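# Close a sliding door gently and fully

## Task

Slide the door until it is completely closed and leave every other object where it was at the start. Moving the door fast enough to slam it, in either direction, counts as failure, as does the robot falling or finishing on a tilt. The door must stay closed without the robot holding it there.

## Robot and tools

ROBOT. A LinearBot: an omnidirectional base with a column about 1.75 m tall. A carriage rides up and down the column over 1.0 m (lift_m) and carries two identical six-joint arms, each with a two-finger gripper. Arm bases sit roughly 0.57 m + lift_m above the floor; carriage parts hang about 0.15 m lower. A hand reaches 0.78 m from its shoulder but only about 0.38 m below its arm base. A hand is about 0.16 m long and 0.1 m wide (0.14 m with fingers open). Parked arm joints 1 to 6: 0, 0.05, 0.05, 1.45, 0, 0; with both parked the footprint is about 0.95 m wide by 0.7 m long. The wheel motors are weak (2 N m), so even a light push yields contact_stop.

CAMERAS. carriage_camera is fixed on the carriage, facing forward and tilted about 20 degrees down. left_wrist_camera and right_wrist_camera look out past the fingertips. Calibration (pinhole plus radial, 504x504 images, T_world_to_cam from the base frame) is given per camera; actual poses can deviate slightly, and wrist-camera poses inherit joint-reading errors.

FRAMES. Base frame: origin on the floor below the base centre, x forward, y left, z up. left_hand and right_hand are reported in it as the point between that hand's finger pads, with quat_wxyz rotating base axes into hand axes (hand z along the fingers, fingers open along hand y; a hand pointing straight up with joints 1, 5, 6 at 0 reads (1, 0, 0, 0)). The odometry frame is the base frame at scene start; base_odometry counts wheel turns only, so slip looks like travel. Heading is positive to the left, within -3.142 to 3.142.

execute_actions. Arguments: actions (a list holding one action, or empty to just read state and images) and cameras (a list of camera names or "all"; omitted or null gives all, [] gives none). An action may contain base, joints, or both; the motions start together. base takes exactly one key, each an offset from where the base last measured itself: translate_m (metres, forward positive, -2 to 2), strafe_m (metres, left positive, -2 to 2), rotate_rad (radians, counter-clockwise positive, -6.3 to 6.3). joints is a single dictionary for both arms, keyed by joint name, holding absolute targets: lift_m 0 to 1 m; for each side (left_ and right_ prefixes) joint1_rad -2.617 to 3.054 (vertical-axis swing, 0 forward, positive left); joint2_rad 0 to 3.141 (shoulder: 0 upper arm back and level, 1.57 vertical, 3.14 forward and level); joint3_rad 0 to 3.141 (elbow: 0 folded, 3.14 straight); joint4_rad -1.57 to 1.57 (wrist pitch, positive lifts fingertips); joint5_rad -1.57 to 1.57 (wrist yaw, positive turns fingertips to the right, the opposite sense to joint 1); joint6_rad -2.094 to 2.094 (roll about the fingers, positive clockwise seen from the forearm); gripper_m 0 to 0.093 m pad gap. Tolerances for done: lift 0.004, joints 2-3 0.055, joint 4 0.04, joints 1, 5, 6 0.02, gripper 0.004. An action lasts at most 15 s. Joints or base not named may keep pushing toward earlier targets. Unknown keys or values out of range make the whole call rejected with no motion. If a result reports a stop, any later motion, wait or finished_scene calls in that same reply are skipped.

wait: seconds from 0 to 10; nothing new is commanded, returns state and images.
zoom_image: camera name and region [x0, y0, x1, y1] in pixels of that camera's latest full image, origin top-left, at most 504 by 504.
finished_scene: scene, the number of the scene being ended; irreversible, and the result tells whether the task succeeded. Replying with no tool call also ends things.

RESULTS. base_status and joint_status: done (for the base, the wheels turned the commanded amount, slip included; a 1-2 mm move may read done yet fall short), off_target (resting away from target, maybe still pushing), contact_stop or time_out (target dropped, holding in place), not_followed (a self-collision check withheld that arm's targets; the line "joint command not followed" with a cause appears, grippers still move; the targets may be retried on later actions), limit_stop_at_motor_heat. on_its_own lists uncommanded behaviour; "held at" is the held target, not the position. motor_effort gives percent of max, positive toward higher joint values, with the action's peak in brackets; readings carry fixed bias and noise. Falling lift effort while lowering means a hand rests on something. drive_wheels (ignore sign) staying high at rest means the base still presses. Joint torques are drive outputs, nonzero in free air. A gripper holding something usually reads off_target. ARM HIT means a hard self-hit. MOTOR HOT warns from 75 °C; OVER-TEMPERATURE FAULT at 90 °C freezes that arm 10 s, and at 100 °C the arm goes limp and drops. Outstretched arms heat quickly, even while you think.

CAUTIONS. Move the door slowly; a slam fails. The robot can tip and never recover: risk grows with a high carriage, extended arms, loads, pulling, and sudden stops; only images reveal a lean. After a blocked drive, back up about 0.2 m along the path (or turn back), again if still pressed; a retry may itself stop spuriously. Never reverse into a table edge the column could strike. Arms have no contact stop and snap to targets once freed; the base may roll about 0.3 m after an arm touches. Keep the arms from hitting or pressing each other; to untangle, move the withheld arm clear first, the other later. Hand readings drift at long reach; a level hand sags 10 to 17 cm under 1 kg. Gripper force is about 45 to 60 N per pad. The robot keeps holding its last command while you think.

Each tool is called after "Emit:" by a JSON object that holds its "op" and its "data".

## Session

Emit:
{"op": "execute_actions", "data": {"actions": []}}

Scene clock: 0.00 s.
Joint torques (N m, as the arm reports them, + toward a larger angle): no reading
base_odometry: x=+0.000 y=+0.000 heading=+0.000 (m, m, rad; odometry frame)
base_status: not commanded
joint_positions: lift_m=+0.302 left_joint1_rad=+0.011 left_joint2_rad=+0.039 left_joint3_rad=+0.021 left_joint4_rad=+1.436 left_joint5_rad=+0.013 left_joint6_rad=+0.027 left_gripper_m=+0.095 right_joint1_rad=-0.014 right_joint2_rad=+0.049 right_joint3_rad=+0.024 right_joint4_rad=+1.500 right_joint5_rad=+0.029 right_joint6_rad=-0.019 right_gripper_m=+0.095
joint_status: not commanded
motor_effort: lift_m=+31 drive_wheels=+6 (%)
left_hand: x=+0.3190 y=+0.3260 z=+1.2845 quat_wxyz=(+0.997, +0.007, +0.076, +0.019) (m; base frame)
right_hand: x=+0.3053 y=-0.3332 z=+1.2869 quat_wxyz=(+0.999, +0.014, +0.048, -0.017) (m; base frame)
pictures: carriage_camera, left_wrist_camera, right_wrist_camera
camera_calibration (this result's frames):
carriage_camera: T_world_to_cam=[[0.0259311, -0.999572, -0.0135722, 0.0104035], [-0.331823, 0.00420037, -0.943332, 1.25727], [0.942985, 0.0289652, -0.331572, 0.276729], [0, 0, 0, 1]] pos_world=[0.15597, -0.00289745, 1.27792]
left_wrist_camera: T_world_to_cam=[[0.0414689, -0.99896, 0.0189633, 0.284634], [0.700647, 0.015544, -0.713339, 0.695813], [0.712302, 0.042868, 0.700563, -1.01418], [0, 0, 0, 1]] pos_world=[0.223079, 0.316998, 1.20145]
right_wrist_camera: T_world_to_cam=[[0.00747243, -0.999936, -0.00844728, -0.31739], [0.770234, 0.0111428, -0.637664, 0.596777], [0.637718, -0.00174148, 0.770268, -1.05888], [0, 0, 0, 1]] pos_world=[0.217982, -0.325863, 1.19349]
Images, in order (width x height): carriage_camera 504x504, left_wrist_camera 504x504, right_wrist_camera 504x504.

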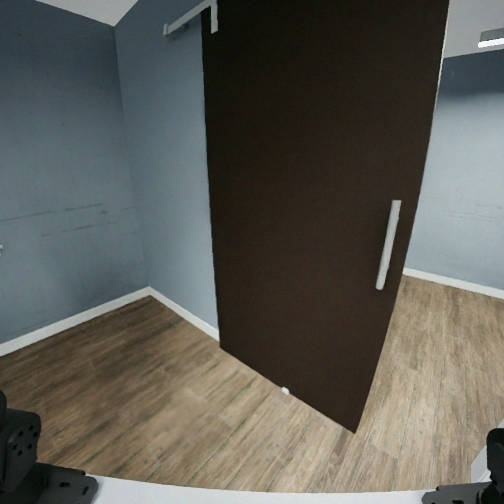

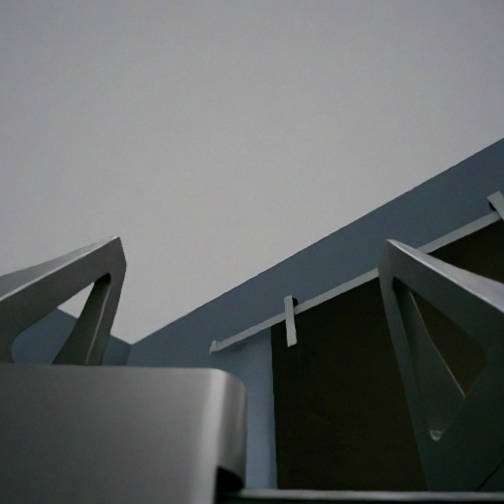

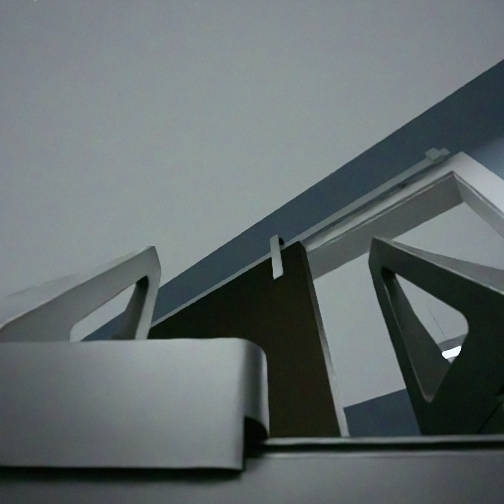

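Emit:
{"op": "zoom_image", "data": {"camera": "carriage_camera", "region": [190, 320, 270, 380]}}

Emit:
{"op": "zoom_image", "data": {"camera": "carriage_camera", "region": [310, 390, 390, 450]}}

Emit:
{"op": "zoom_image", "data": {"camera": "carriage_camera", "region": [350, 185, 450, 305]}}

Emit:
{"op": "zoom_image", "data": {"camera": "carriage_camera", "region": [410, 400, 504, 504]}}

Emit:
{"op": "zoom_image", "data": {"camera": "right_wrist_camera", "region": [250, 130, 504, 300]}}

Region (190, 320, 270, 380) of carriage_camera's 504x504 image, scaled by 6.300, with more detail than that image has; it fills the top 378 rows of this view, and the rest is white.

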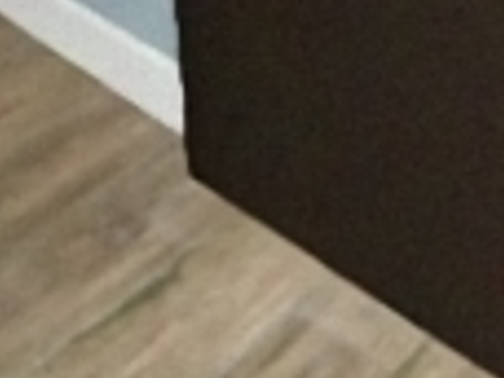

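Region (310, 390, 390, 450) of carriage_camera's 504x504 image, scaled by 6.300, with more detail than that image has; it fills the top 378 rows of this view, and the rest is white.

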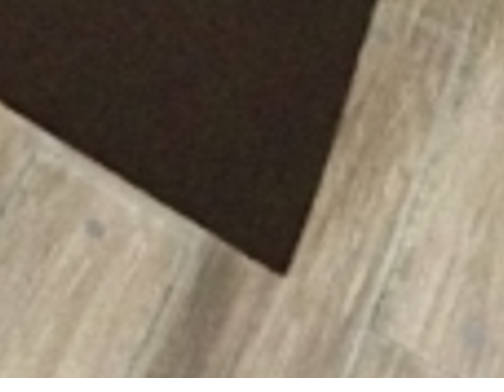

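Region (350, 185, 450, 305) of carriage_camera's 504x504 image, scaled by 4.200, with more detail than that image has.

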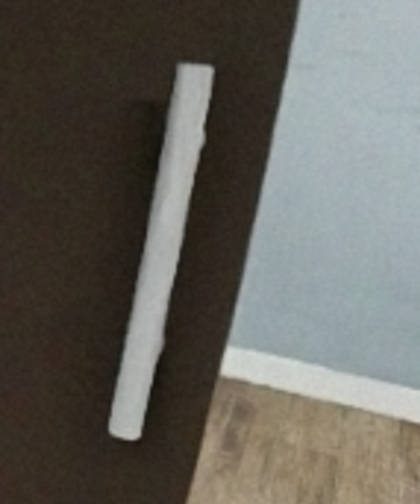

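Region (410, 400, 504, 504) of carriage_camera's 504x504 image, scaled by 4.846, with more detail than that image has; it fills the left 456 columns of this view, and the rest is white.

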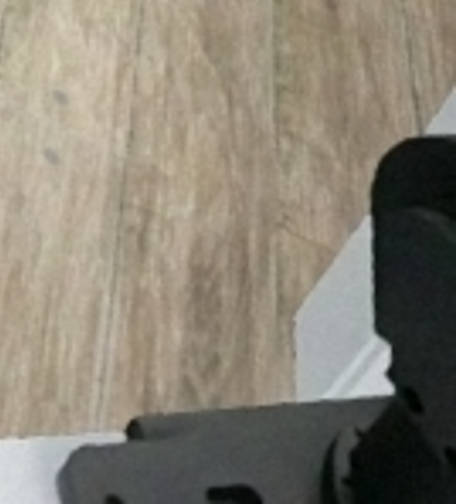

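Region (250, 130, 504, 300) of right_wrist_camera's 504x504 image, scaled by 1.984, with more detail than that image has; it fills the top 337 rows of this view, and the rest is white.

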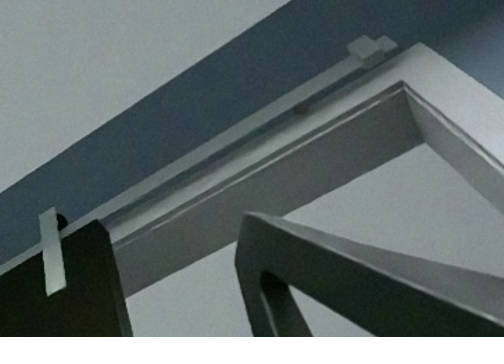

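Emit:
{"op": "zoom_image", "data": {"camera": "carriage_camera", "region": [110, 265, 210, 335]}}

Emit:
{"op": "zoom_image", "data": {"camera": "carriage_camera", "region": [0, 220, 120, 370]}}

Region (110, 265, 210, 335) of carriage_camera's 504x504 image, scaled by 5.040, with more detail than that image has; it fills the top 353 rows of this view, and the rest is white.

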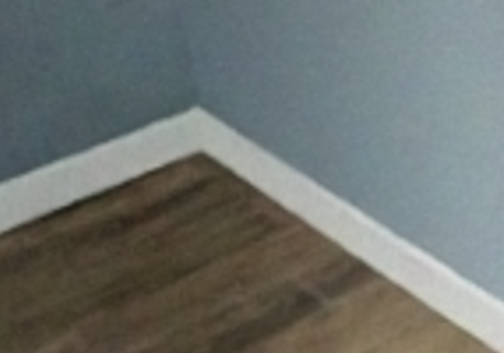

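Region (0, 220, 120, 370) of carriage_camera's 504x504 image, scaled by 3.360, with more detail than that image has; it fills the left 403 columns of this view, and the rest is white.

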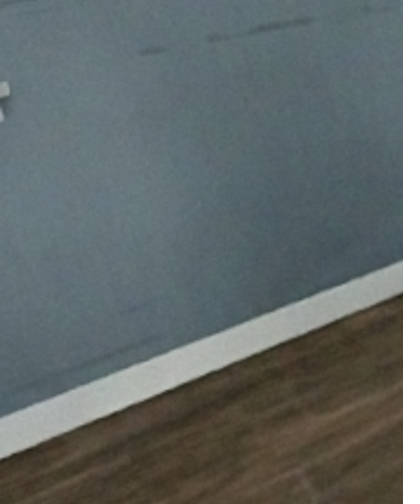

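Emit:
{"op": "execute_actions", "data": {"actions": [{"base": {"rotate_rad": -0.674}, "joints": {"lift_m": 0.17, "left_joint1_rad": -0.61, "left_joint2_rad": 1.0, "left_joint3_rad": 0.7, "left_joint4_rad": 0.3, "left_joint5_rad": -0.61, "left_joint6_rad": 0.0, "right_joint4_rad": 0.1, "right_joint5_rad": 1.35}}]}}

Scene clock: 122.13 s.
Joint torques (N m, as the arm reports them, + toward a larger angle): left_arm=[-0.58 -3.63  8.39  2.11 -0.15  0.06] | right_arm=[-0.05  2.36  6.81  1.33  0.09  0.  ]
base_odometry: x=+0.000 y=+0.000 heading=-0.673 (m, m, rad; odometry frame)
base_status: done
joint_positions: lift_m=+0.170 left_joint1_rad=-0.602 left_joint2_rad=+1.006 left_joint3_rad=+0.677 left_joint4_rad=+0.289 left_joint5_rad=-0.603 left_joint6_rad=+0.005 left_gripper_m=+0.095 right_joint1_rad=-0.014 right_joint2_rad=+0.049 right_joint3_rad=+0.024 right_joint4_rad=+0.104 right_joint5_rad=+1.340 right_joint6_rad=-0.019 right_gripper_m=+0.095
joint_status: all done
motor_effort: lift_m=+30(30) drive_wheels=+12(30) (%)
left_hand: x=+0.6190 y=+0.2124 z=+1.0359 quat_wxyz=(+0.696, +0.010, +0.718, +0.010) (m; base frame)
right_hand: x=+0.3926 y=-0.4967 z=+0.9192 quat_wxyz=(+0.569, +0.455, +0.533, -0.431) (m; base frame)
pictures: carriage_camera, left_wrist_camera, right_wrist_camera
camera_calibration (this result's frames):
carriage_camera: T_world_to_cam=[[0.0259311, -0.999572, -0.0135722, 0.00861336], [-0.331823, 0.00420037, -0.943332, 1.13284], [0.942985, 0.0289652, -0.331572, 0.232995], [0, 0, 0, 1]] pos_world=[0.15597, -0.00289745, 1.14602]
left_wrist_camera: T_world_to_cam=[[0.0361058, -0.998943, -0.0284524, 0.215867], [-0.623718, -0.00028033, -0.781649, 1.20397], [0.780815, 0.0459684, -0.623069, 0.279206], [0, 0, 0, 1]] pos_world=[0.525135, 0.203141, 1.12119]
right_wrist_camera: T_world_to_cam=[[-0.966464, -0.23741, -0.0979022, 0.358723], [-0.0503113, 0.548889, -0.83438, 1.06702], [0.251827, -0.801472, -0.542426, 0.129346], [0, 0, 0, 1]] pos_world=[0.367803, -0.396844, 0.99558]
Images, in order (width x height): carriage_camera 504x504, left_wrist_camera 504x504, right_wrist_camera 504x504.

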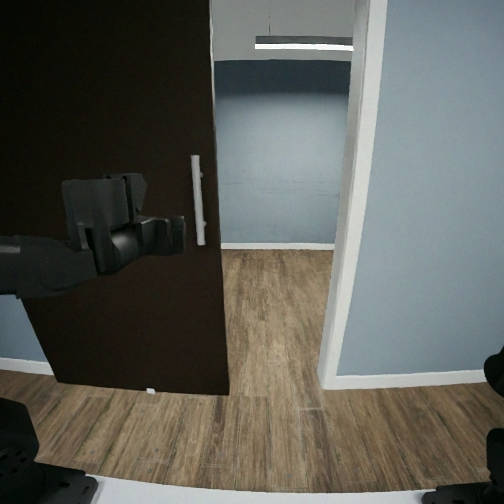

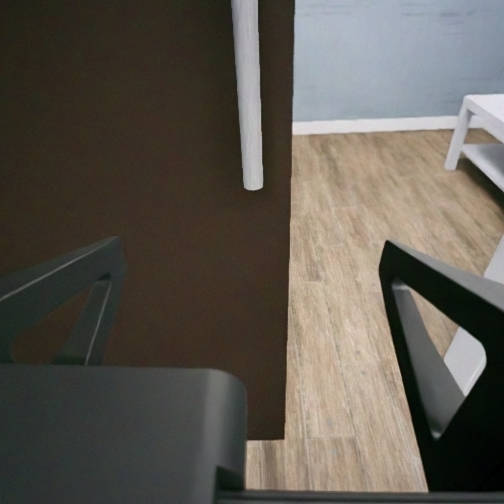

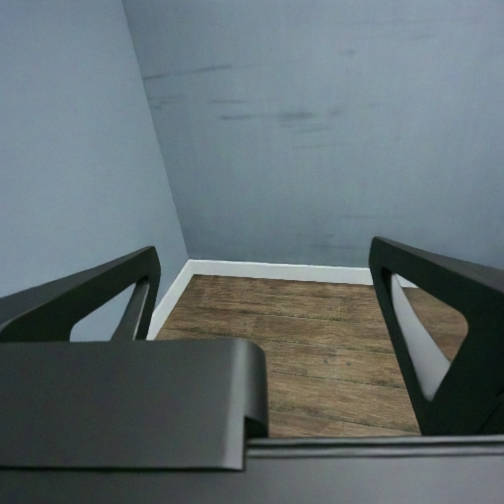

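Emit:
{"op": "zoom_image", "data": {"camera": "carriage_camera", "region": [200, 350, 360, 410]}}

Emit:
{"op": "zoom_image", "data": {"camera": "carriage_camera", "region": [20, 340, 180, 410]}}

Emit:
{"op": "zoom_image", "data": {"camera": "carriage_camera", "region": [150, 140, 250, 260]}}

Emit:
{"op": "zoom_image", "data": {"camera": "left_wrist_camera", "region": [200, 0, 320, 210]}}

Region (200, 350, 360, 410) of carriage_camera's 504x504 image, scaled by 3.150, with more detail than that image has; it fills the top 189 rows of this view, and the rest is white.

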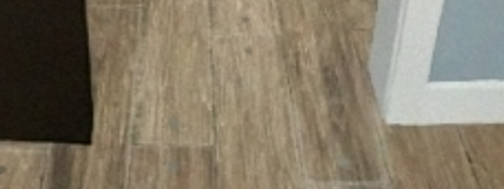

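Region (20, 340, 180, 410) of carriage_camera's 504x504 image, scaled by 3.150, with more detail than that image has; it fills the top 220 rows of this view, and the rest is white.

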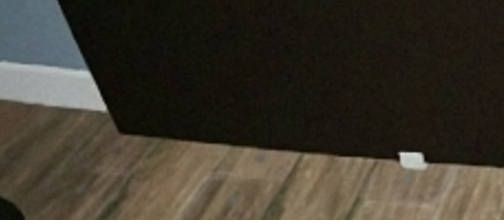

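Region (150, 140, 250, 260) of carriage_camera's 504x504 image, scaled by 4.200, with more detail than that image has.

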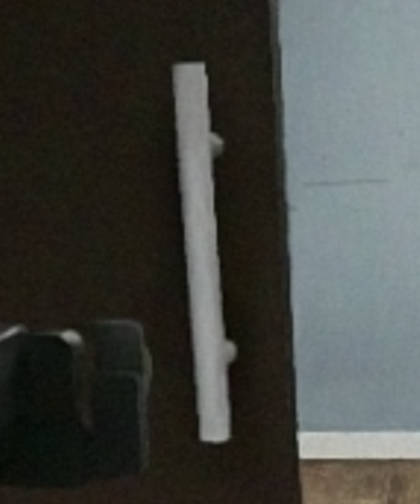

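Region (200, 0, 320, 210) of left_wrist_camera's 504x504 image, scaled by 2.400, with more detail than that image has; it fills the left 288 columns of this view, and the rest is white.

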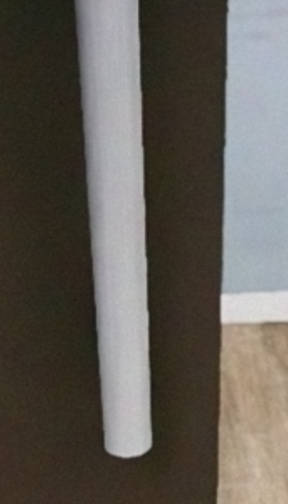

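Emit:
{"op": "execute_actions", "data": {"actions": [{"base": {"translate_m": 0.34}, "joints": {"left_joint1_rad": -0.58, "right_joint4_rad": 1.45, "right_joint5_rad": 0.0}}]}}

Scene clock: 192.17 s.
Joint torques (N m, as the arm reports them, + toward a larger angle): left_arm=[ 0.39 -3.58  8.43  2.11 -0.15  0.06] | right_arm=[-0.03  3.64  5.31  0.07 -0.09  0.01]
base_odometry: x=+0.266 y=-0.212 heading=-0.674 (m, m, rad; odometry frame)
base_status: done
joint_positions: lift_m=+0.170 left_joint1_rad=-0.586 left_joint2_rad=+1.006 left_joint3_rad=+0.677 left_joint4_rad=+0.289 left_joint5_rad=-0.604 left_joint6_rad=+0.005 left_gripper_m=+0.095 right_joint1_rad=-0.014 right_joint2_rad=+0.049 right_joint3_rad=+0.024 right_joint4_rad=+1.442 right_joint5_rad=+0.011 right_joint6_rad=-0.019 right_gripper_m=+0.095
joint_status: all done
motor_effort: lift_m=+31(30) drive_wheels=-7(52) (%)
left_hand: x=+0.6209 y=+0.2181 z=+1.0359 quat_wxyz=(+0.695, +0.003, +0.718, +0.016) (m; base frame)
right_hand: x=+0.3197 y=-0.3303 z=+1.1533 quat_wxyz=(+0.997, +0.005, +0.077, -0.016) (m; base frame)
pictures: carriage_camera, left_wrist_camera, right_wrist_camera
camera_calibration (this result's frames):
carriage_camera: T_world_to_cam=[[0.0259311, -0.999572, -0.0135722, 0.00861336], [-0.331823, 0.00420037, -0.943332, 1.13284], [0.942985, 0.0289652, -0.331572, 0.232995], [0, 0, 0, 1]] pos_world=[0.15597, -0.00289745, 1.14602]
left_wrist_camera: T_world_to_cam=[[0.0532478, -0.998175, -0.0284763, 0.210728], [-0.623608, -0.010967, -0.78166, 1.2074], [0.779921, 0.0593798, -0.623054, 0.275119], [0, 0, 0, 1]] pos_world=[0.527151, 0.207249, 1.12119]
right_wrist_camera: T_world_to_cam=[[0.00969236, -0.999921, 0.0080444, -0.335464], [0.731287, 0.0016012, -0.682068, 0.560969], [0.682001, 0.0124936, 0.731245, -0.929565], [0, 0, 0, 1]] pos_world=[0.226986, -0.324722, 1.06506]
Images, in order (width x height): carriage_camera 504x504, left_wrist_camera 504x504, right_wrist_camera 504x504.

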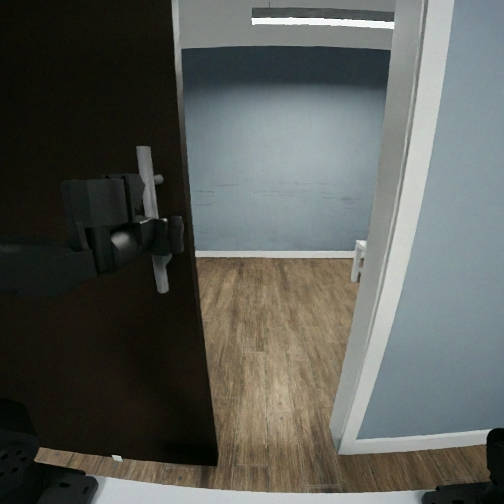

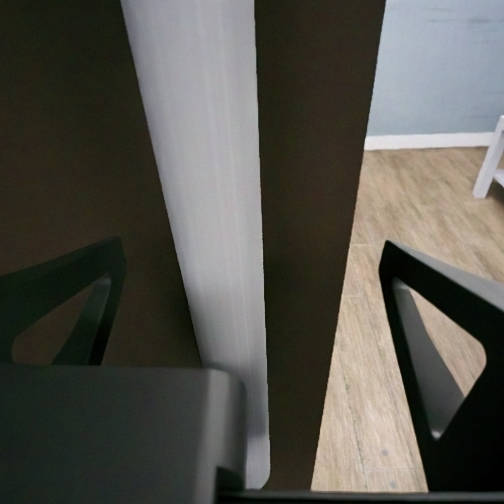

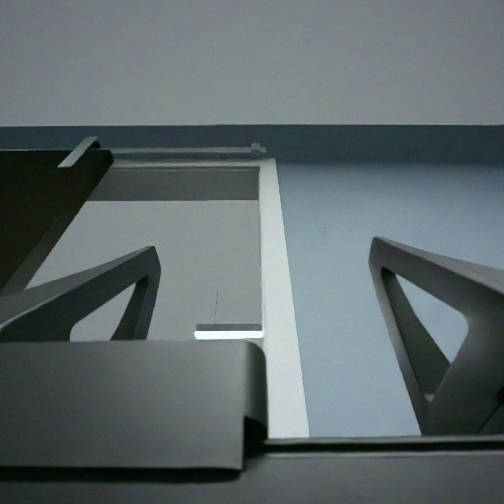

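Emit:
{"op": "zoom_image", "data": {"camera": "right_wrist_camera", "region": [40, 115, 300, 205]}}

Emit:
{"op": "zoom_image", "data": {"camera": "carriage_camera", "region": [190, 410, 370, 480]}}

Region (40, 115, 300, 205) of right_wrist_camera's 504x504 image, scaled by 1.938, with more detail than that image has; it fills the top 174 rows of this view, and the rest is white.

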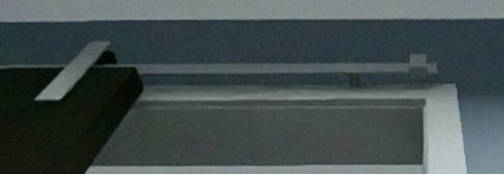

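Region (190, 410, 370, 480) of carriage_camera's 504x504 image, scaled by 2.800, with more detail than that image has.

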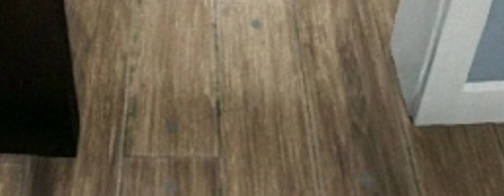

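Emit:
{"op": "execute_actions", "data": {"actions": [{"base": {"strafe_m": -0.42}, "joints": {"left_joint1_rad": -0.6, "left_joint5_rad": -0.52, "left_gripper_m": 0.012}}]}}

Scene clock: 247.07 s.
Joint torques (N m, as the arm reports them, + toward a larger angle): left_arm=[ 2.44 -6.34  6.8   2.12 -1.48  0.3 ] | right_arm=[-0.05  3.74  5.45  0.06 -0.07  0.01]
base_odometry: x=+0.004 y=-0.541 heading=-0.674 (m, m, rad; odometry frame)
base_status: done
joint_positions: lift_m=+0.170 left_joint1_rad=-0.635 left_joint2_rad=+1.036 left_joint3_rad=+0.702 left_joint4_rad=+0.294 left_joint5_rad=-0.381 left_joint6_rad=-0.017 left_gripper_m=+0.024 right_joint1_rad=-0.014 right_joint2_rad=+0.049 right_joint3_rad=+0.024 right_joint4_rad=+1.442 right_joint5_rad=+0.010 right_joint6_rad=-0.019 right_gripper_m=+0.095
joint_status: left_joint1_rad off_target (ended at -0.635, target -0.600); left_joint5_rad off_target (ended at -0.381, target -0.520); left_gripper_m off_target (ended at +0.024, target +0.012)
motor_effort: lift_m=+31(30) drive_wheels=-17(86) (%)
left_hand: x=+0.6150 y=+0.1598 z=+1.0381 quat_wxyz=(+0.688, +0.090, +0.714, -0.089) (m; base frame)
right_hand: x=+0.3195 y=-0.3301 z=+1.1533 quat_wxyz=(+0.997, +0.005, +0.077, -0.016) (m; base frame)
pictures: carriage_camera, left_wrist_camera, right_wrist_camera
camera_calibration (this result's frames):
carriage_camera: T_world_to_cam=[[0.0259311, -0.999572, -0.0135722, 0.00861335], [-0.331823, 0.00420037, -0.943332, 1.13284], [0.942985, 0.0289652, -0.331572, 0.232995], [0, 0, 0, 1]] pos_world=[0.15597, -0.00289745, 1.14602]
left_wrist_camera: T_world_to_cam=[[-0.215379, -0.97653, 0.00109503, 0.283939], [-0.612796, 0.134282, -0.778749, 1.17194], [0.760324, -0.168397, -0.627335, 0.337436], [0, 0, 0, 1]] pos_world=[0.522753, 0.176728, 1.12402]
right_wrist_camera: T_world_to_cam=[[0.00986116, -0.999909, 0.00919279, -0.336638], [0.731797, 0.00095136, -0.681522, 0.560117], [0.681452, 0.0134479, 0.73174, -0.929546], [0, 0, 0, 1]] pos_world=[0.226868, -0.32464, 1.06501]
Images, in order (width x height): carriage_camera 504x504, left_wrist_camera 504x504, right_wrist_camera 504x504.

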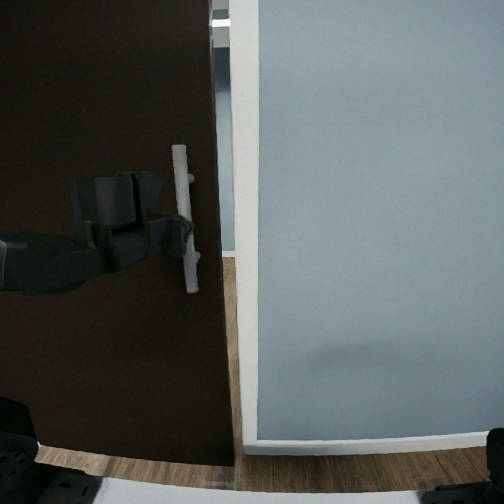

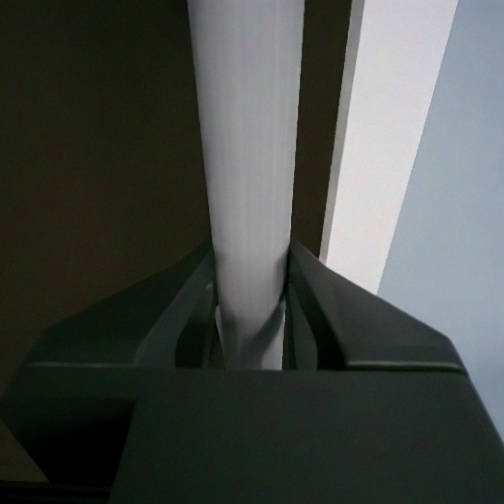

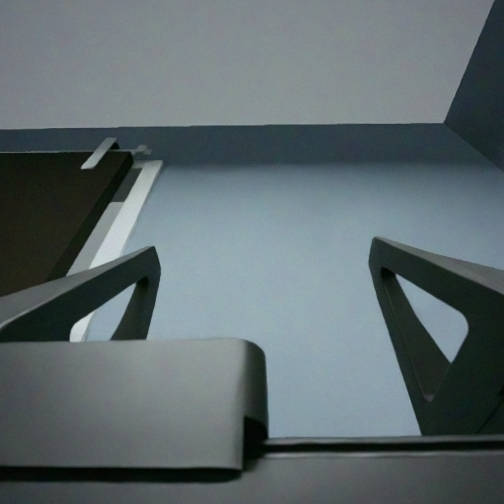

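Emit:
{"op": "zoom_image", "data": {"camera": "right_wrist_camera", "region": [70, 125, 180, 185]}}

Emit:
{"op": "zoom_image", "data": {"camera": "carriage_camera", "region": [200, 420, 290, 480]}}

Emit:
{"op": "zoom_image", "data": {"camera": "carriage_camera", "region": [130, 180, 230, 300]}}

Region (70, 125, 180, 185) of right_wrist_camera's 504x504 image, scaled by 4.582, with more detail than that image has; it fills the top 275 rows of this view, and the rest is white.

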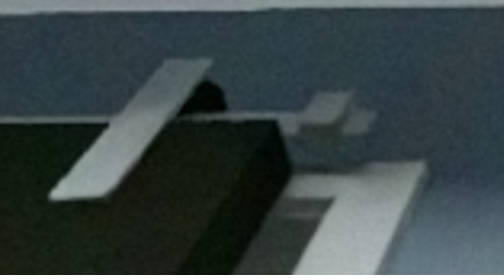

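Region (200, 420, 290, 480) of carriage_camera's 504x504 image, scaled by 5.600, with more detail than that image has.

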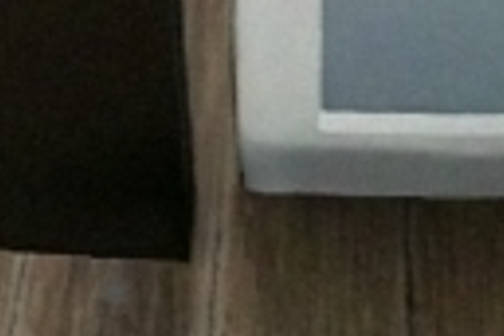

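Region (130, 180, 230, 300) of carriage_camera's 504x504 image, scaled by 4.200, with more detail than that image has.

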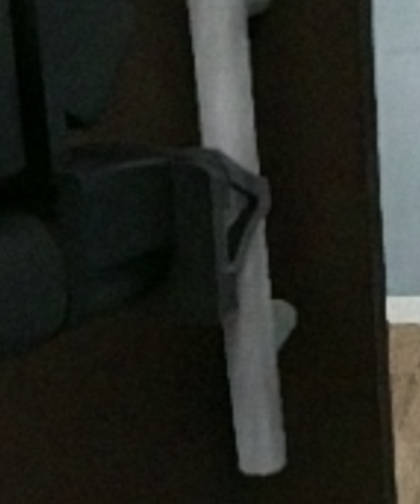

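Emit:
{"op": "execute_actions", "data": {"actions": [{"base": {"strafe_m": -0.097}, "joints": {"left_joint1_rad": -0.605, "left_joint5_rad": -0.51}}]}}

Scene clock: 300.50 s.
Joint torques (N m, as the arm reports them, + toward a larger angle): left_arm=[-2.53 -2.72  7.28  2.53  1.31  0.45] | right_arm=[-0.12  3.73  5.4   0.04 -0.08  0.  ]
base_odometry: x=-0.057 y=-0.617 heading=-0.674 (m, m, rad; odometry frame)
base_status: done
joint_positions: lift_m=+0.170 left_joint1_rad=-0.568 left_joint2_rad=+0.995 left_joint3_rad=+0.694 left_joint4_rad=+0.244 left_joint5_rad=-0.650 left_joint6_rad=-0.031 left_gripper_m=+0.024 right_joint1_rad=-0.014 right_joint2_rad=+0.049 right_joint3_rad=+0.024 right_joint4_rad=+1.442 right_joint5_rad=+0.010 right_joint6_rad=-0.019 right_gripper_m=+0.095
joint_status: left_joint1_rad off_target (ended at -0.568, target -0.605); left_joint5_rad off_target (ended at -0.650, target -0.510)
motor_effort: lift_m=+31(31) drive_wheels=+8(45) (%)
left_hand: x=+0.6207 y=+0.2334 z=+1.0375 quat_wxyz=(+0.690, -0.029, +0.723, +0.030) (m; base frame)
right_hand: x=+0.3195 y=-0.3301 z=+1.1533 quat_wxyz=(+0.997, +0.005, +0.077, -0.016) (m; base frame)
pictures: carriage_camera, left_wrist_camera, right_wrist_camera
camera_calibration (this result's frames):
carriage_camera: T_world_to_cam=[[0.0259311, -0.999572, -0.0135722, 0.00861335], [-0.331823, 0.00420037, -0.943332, 1.13284], [0.942985, 0.0289652, -0.331572, 0.232995], [0, 0, 0, 1]] pos_world=[0.15597, -0.00289745, 1.14602]
left_wrist_camera: T_world_to_cam=[[0.118597, -0.992927, -0.00555276, 0.160435], [-0.630725, -0.0710138, -0.77275, 1.21789], [0.76689, 0.0951484, -0.634686, 0.287147], [0, 0, 0, 1]] pos_world=[0.528916, 0.218466, 1.12426]
right_wrist_camera: T_world_to_cam=[[0.00986116, -0.999909, 0.00919279, -0.336638], [0.731797, 0.00095136, -0.681522, 0.560117], [0.681452, 0.0134479, 0.73174, -0.929546], [0, 0, 0, 1]] pos_world=[0.226868, -0.32464, 1.06501]
Images, in order (width x height): carriage_camera 504x504, left_wrist_camera 504x504, right_wrist_camera 504x504.

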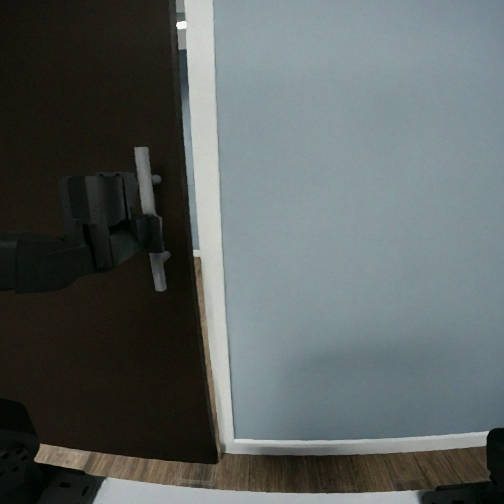

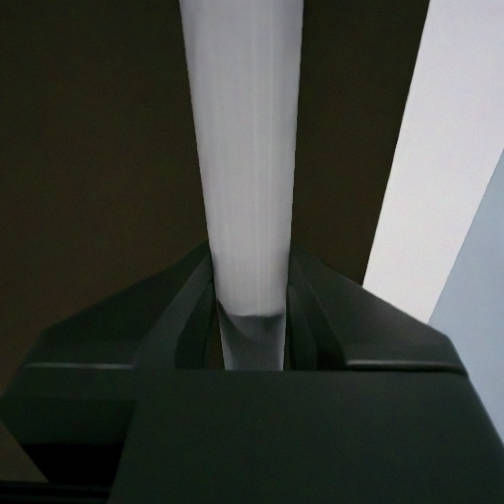

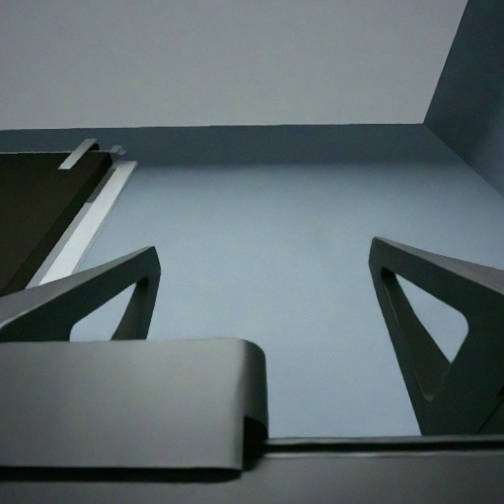

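Emit:
{"op": "execute_actions", "data": {"actions": [{"base": {"strafe_m": -0.035}, "joints": {"left_joint1_rad": -0.61, "left_joint5_rad": -0.5}}]}}

Scene clock: 319.60 s.
Joint torques (N m, as the arm reports them, + toward a larger angle): left_arm=[-2.22 -2.79  7.29  2.53  1.12  0.47] | right_arm=[-0.05  3.67  5.42  0.04 -0.07  0.01]
base_odometry: x=-0.078 y=-0.644 heading=-0.674 (m, m, rad; odometry frame)
base_status: done
joint_positions: lift_m=+0.170 left_joint1_rad=-0.578 left_joint2_rad=+0.995 left_joint3_rad=+0.694 left_joint4_rad=+0.245 left_joint5_rad=-0.616 left_joint6_rad=-0.034 left_gripper_m=+0.024 right_joint1_rad=-0.014 right_joint2_rad=+0.049 right_joint3_rad=+0.024 right_joint4_rad=+1.442 right_joint5_rad=+0.010 right_joint6_rad=-0.019 right_gripper_m=+0.095
joint_status: left_joint1_rad off_target (ended at -0.578, target -0.610); left_joint5_rad off_target (ended at -0.617, target -0.500)
motor_effort: lift_m=+30(31) drive_wheels=+8(64) (%)
left_hand: x=+0.6200 y=+0.2240 z=+1.0376 quat_wxyz=(+0.691, -0.015, +0.723, +0.013) (m; base frame)
right_hand: x=+0.3195 y=-0.3301 z=+1.1533 quat_wxyz=(+0.997, +0.005, +0.077, -0.016) (m; base frame)
pictures: carriage_camera, left_wrist_camera, right_wrist_camera
camera_calibration (this result's frames):
carriage_camera: T_world_to_cam=[[0.0259311, -0.999572, -0.0135722, 0.00861335], [-0.331823, 0.00420037, -0.943332, 1.13284], [0.942985, 0.0289652, -0.331572, 0.232995], [0, 0, 0, 1]] pos_world=[0.15597, -0.00289745, 1.14602]
left_wrist_camera: T_world_to_cam=[[0.0751149, -0.997175, -0.000457113, 0.173864], [-0.632988, -0.0473273, -0.772714, 1.21294], [0.770509, 0.0583317, -0.634754, 0.294736], [0, 0, 0, 1]] pos_world=[0.527619, 0.213586, 1.12442]
right_wrist_camera: T_world_to_cam=[[0.00986116, -0.999909, 0.00919279, -0.336638], [0.731797, 0.00095136, -0.681522, 0.560117], [0.681452, 0.0134479, 0.73174, -0.929546], [0, 0, 0, 1]] pos_world=[0.226868, -0.32464, 1.06501]
Images, in order (width x height): carriage_camera 504x504, left_wrist_camera 504x504, right_wrist_camera 504x504.

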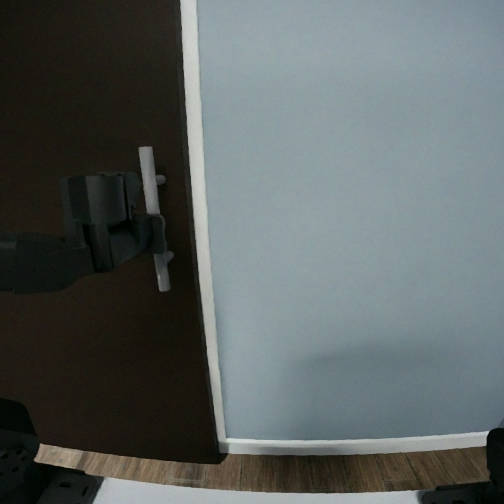

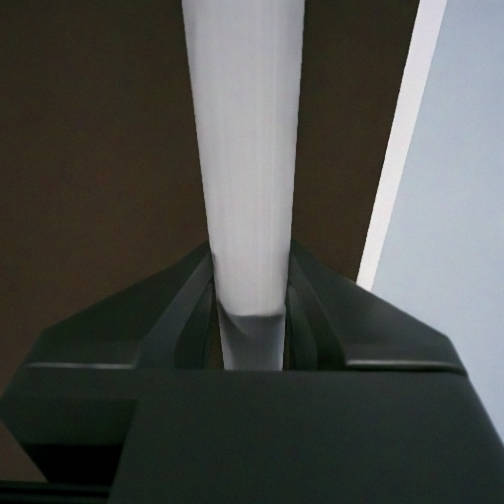

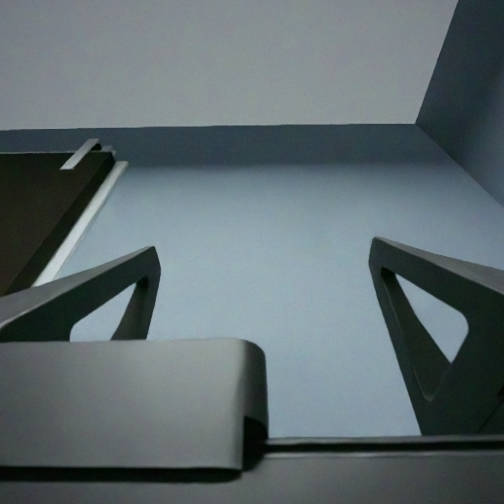

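Emit:
{"op": "zoom_image", "data": {"camera": "right_wrist_camera", "region": [55, 128, 145, 178]}}

Region (55, 128, 145, 178) of right_wrist_camera's 504x504 image, scaled by 5.600, with more detail than that image has.

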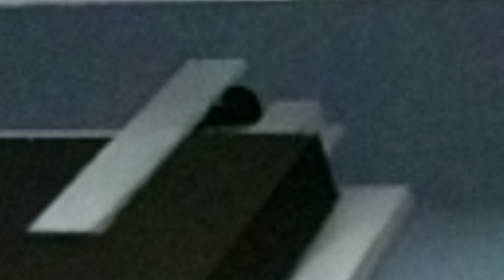

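Emit:
{"op": "execute_actions", "data": {"actions": [{"base": {"strafe_m": -0.045}, "joints": {"left_joint1_rad": -0.615, "left_joint5_rad": -0.49}}]}}

Scene clock: 326.60 s.
Joint torques (N m, as the arm reports them, + toward a larger angle): left_arm=[-4.46 -2.67  7.24  2.52  2.07  0.48] | right_arm=[-0.05  3.75  5.42  0.05 -0.09  0.01]
base_odometry: x=-0.106 y=-0.679 heading=-0.673 (m, m, rad; odometry frame)
base_status: done
joint_positions: lift_m=+0.170 left_joint1_rad=-0.551 left_joint2_rad=+0.995 left_joint3_rad=+0.694 left_joint4_rad=+0.243 left_joint5_rad=-0.707 left_joint6_rad=-0.034 left_gripper_m=+0.024 right_joint1_rad=-0.014 right_joint2_rad=+0.049 right_joint3_rad=+0.024 right_joint4_rad=+1.442 right_joint5_rad=+0.010 right_joint6_rad=-0.019 right_gripper_m=+0.095
joint_status: left_joint1_rad off_target (ended at -0.551, target -0.615); left_joint5_rad off_target (ended at -0.706, target -0.490)
motor_effort: lift_m=+30(30) drive_wheels=+13(60) (%)
left_hand: x=+0.6210 y=+0.2490 z=+1.0376 quat_wxyz=(+0.689, -0.055, +0.721, +0.056) (m; base frame)
right_hand: x=+0.3195 y=-0.3301 z=+1.1533 quat_wxyz=(+0.997, +0.005, +0.077, -0.016) (m; base frame)
pictures: carriage_camera, left_wrist_camera, right_wrist_camera
camera_calibration (this result's frames):
carriage_camera: T_world_to_cam=[[0.0259311, -0.999572, -0.0135722, 0.00861335], [-0.331823, 0.00420037, -0.943332, 1.13284], [0.942985, 0.0289652, -0.331572, 0.232995], [0, 0, 0, 1]] pos_world=[0.15597, -0.00289745, 1.14602]
left_wrist_camera: T_world_to_cam=[[0.191719, -0.981431, -0.00613976, 0.128191], [-0.622912, -0.116844, -0.773517, 1.22664], [0.758436, 0.152122, -0.633746, 0.275583], [0, 0, 0, 1]] pos_world=[0.530502, 0.227215, 1.12427]
right_wrist_camera: T_world_to_cam=[[0.00986116, -0.999909, 0.00919279, -0.336638], [0.731797, 0.00095136, -0.681522, 0.560117], [0.681452, 0.0134479, 0.73174, -0.929546], [0, 0, 0, 1]] pos_world=[0.226868, -0.32464, 1.06501]
Images, in order (width x height): carriage_camera 504x504, left_wrist_camera 504x504, right_wrist_camera 504x504.

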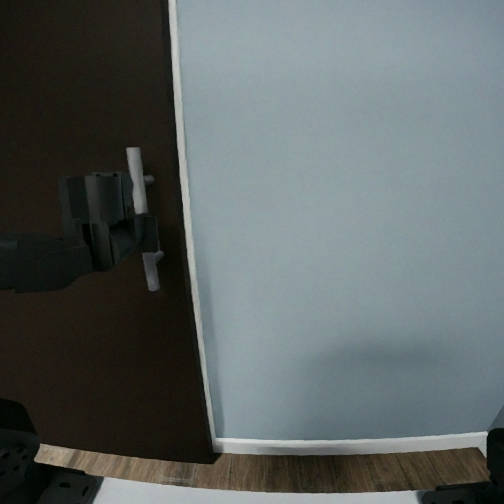

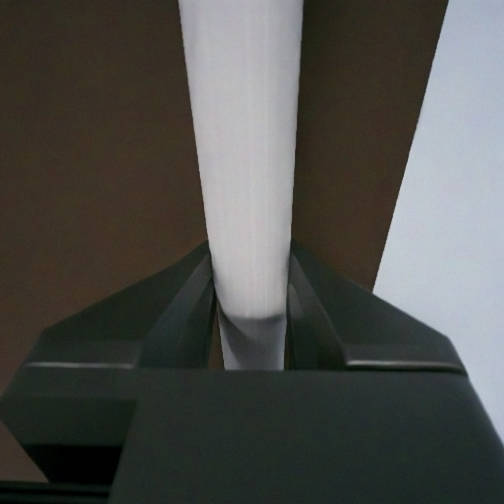

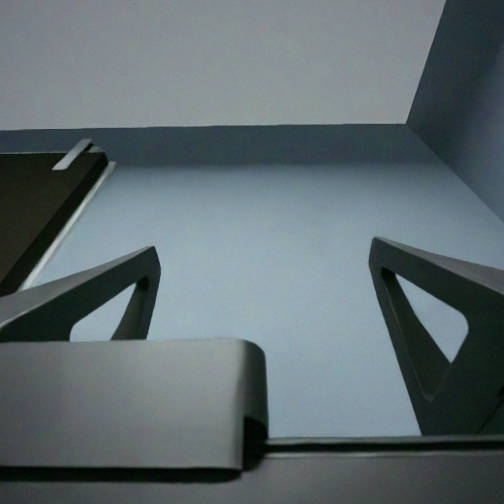

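Emit:
{"op": "zoom_image", "data": {"camera": "right_wrist_camera", "region": [45, 128, 135, 178]}}

Emit:
{"op": "execute_actions", "data": {"actions": [], "cameras": []}}

Region (45, 128, 135, 178) of right_wrist_camera's 504x504 image, scaled by 5.600, with more detail than that image has.

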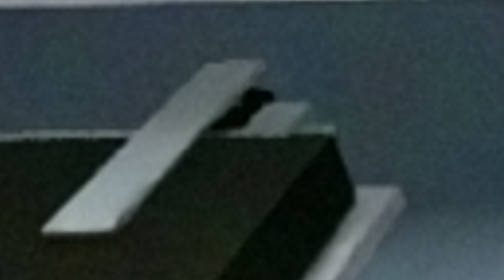

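Scene clock: 333.10 s.
Joint torques (N m, as the arm reports them, + toward a larger angle): left_arm=[-4.44 -2.7   7.26  2.52  2.09  0.47] | right_arm=[-0.04  3.73  5.45  0.05 -0.08  0.  ]
base_odometry: x=-0.106 y=-0.679 heading=-0.673 (m, m, rad; odometry frame)
base_status: done
joint_positions: lift_m=+0.170 left_joint1_rad=-0.551 left_joint2_rad=+0.995 left_joint3_rad=+0.694 left_joint4_rad=+0.243 left_joint5_rad=-0.707 left_joint6_rad=-0.034 left_gripper_m=+0.024 right_joint1_rad=-0.014 right_joint2_rad=+0.049 right_joint3_rad=+0.024 right_joint4_rad=+1.442 right_joint5_rad=+0.010 right_joint6_rad=-0.019 right_gripper_m=+0.095
joint_status: left_joint1_rad off_target (ended at -0.551, target -0.615); left_joint5_rad off_target (ended at -0.706, target -0.490)
motor_effort: lift_m=+31(30) drive_wheels=+13(60) (%)
left_hand: x=+0.6210 y=+0.2490 z=+1.0376 quat_wxyz=(+0.689, -0.055, +0.721, +0.056) (m; base frame)
right_hand: x=+0.3195 y=-0.3301 z=+1.1533 quat_wxyz=(+0.997, +0.005, +0.077, -0.016) (m; base frame)
pictures: none
No camera images: the call's "cameras" was empty. Leave "cameras" out to get every camera's image.

Emit:
{"op": "execute_actions", "data": {"actions": [{"joints": {"left_joint1_rad": -0.553, "left_joint5_rad": -0.7, "left_gripper_m": 0.093}}]}}

Scene clock: 349.73 s.
Joint torques (N m, as the arm reports them, + toward a larger angle): left_arm=[-0.32 -2.72  7.22  2.17  0.    0.2 ] | right_arm=[-0.04  3.74  5.45  0.04 -0.08  0.  ]
base_odometry: x=-0.106 y=-0.679 heading=-0.673 (m, m, rad; odometry frame)
base_status: not commanded
joint_positions: lift_m=+0.170 left_joint1_rad=-0.549 left_joint2_rad=+0.995 left_joint3_rad=+0.694 left_joint4_rad=+0.277 left_joint5_rad=-0.708 left_joint6_rad=-0.008 left_gripper_m=+0.093 right_joint1_rad=-0.014 right_joint2_rad=+0.049 right_joint3_rad=+0.024 right_joint4_rad=+1.443 right_joint5_rad=+0.010 right_joint6_rad=-0.019 right_gripper_m=+0.095
joint_status: all done
motor_effort: lift_m=+31(31) drive_wheels=+4(13) (%)
left_hand: x=+0.6214 y=+0.2498 z=+1.0445 quat_wxyz=(+0.698, -0.054, +0.712, +0.059) (m; base frame)
right_hand: x=+0.3195 y=-0.3300 z=+1.1533 quat_wxyz=(+0.997, +0.005, +0.076, -0.016) (m; base frame)
pictures: carriage_camera, left_wrist_camera, right_wrist_camera
camera_calibration (this result's frames):
carriage_camera: T_world_to_cam=[[0.0259311, -0.999572, -0.0135722, 0.00861335], [-0.331823, 0.00420037, -0.943332, 1.13284], [0.942985, 0.0289652, -0.331572, 0.232995], [0, 0, 0, 1]] pos_world=[0.15597, -0.00289745, 1.14602]
left_wrist_camera: T_world_to_cam=[[0.194846, -0.980795, -0.00873267, 0.129582], [-0.603054, -0.112772, -0.789689, 1.23587], [0.773538, 0.159134, -0.613445, 0.247259], [0, 0, 0, 1]] pos_world=[0.528782, 0.227118, 1.12876]
right_wrist_camera: T_world_to_cam=[[0.00991582, -0.999905, 0.00957862, -0.337031], [0.732053, 0.000733569, -0.681247, 0.559723], [0.681175, 0.0137672, 0.731991, -0.929591], [0, 0, 0, 1]] pos_world=[0.22681, -0.324612, 1.06499]
Images, in order (width x height): carriage_camera 504x504, left_wrist_camera 504x504, right_wrist_camera 504x504.

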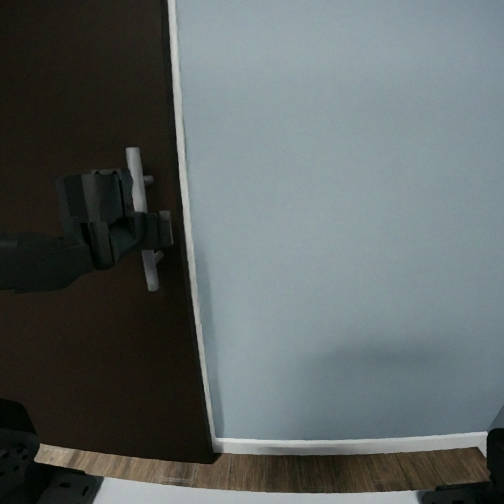

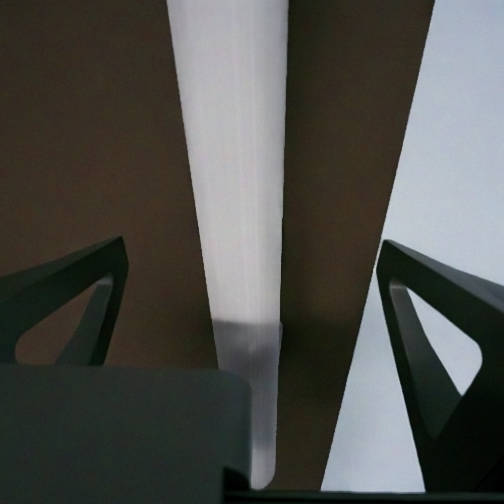

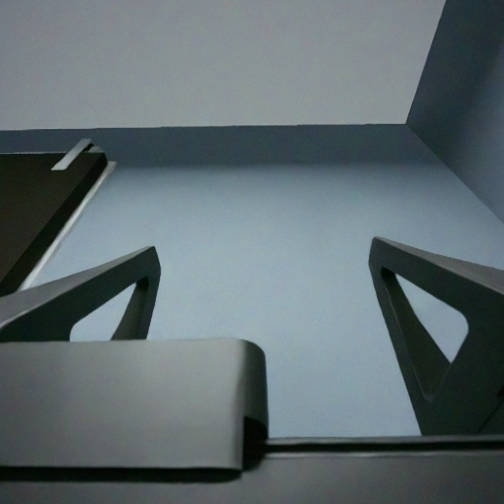

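Emit:
{"op": "zoom_image", "data": {"camera": "right_wrist_camera", "region": [45, 128, 135, 178]}}

Emit:
{"op": "zoom_image", "data": {"camera": "carriage_camera", "region": [170, 410, 260, 480]}}

Region (45, 128, 135, 178) of right_wrist_camera's 504x504 image, scaled by 5.600, with more detail than that image has.

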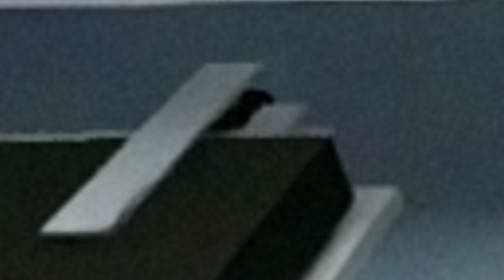

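Region (170, 410, 260, 480) of carriage_camera's 504x504 image, scaled by 5.600, with more detail than that image has.

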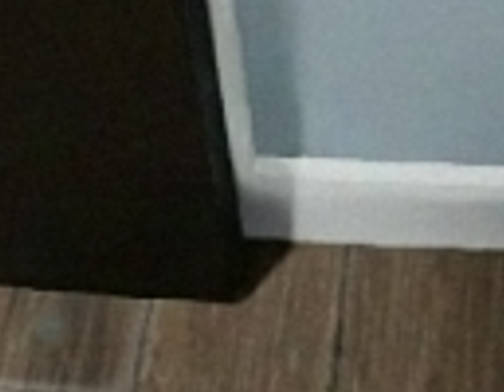

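The door stayed against its end stop after release, and the open fingers are clear of the handle.

Emit:
{"op": "finished_scene", "data": {"scene": 2}}

The scene is finished: the task was done.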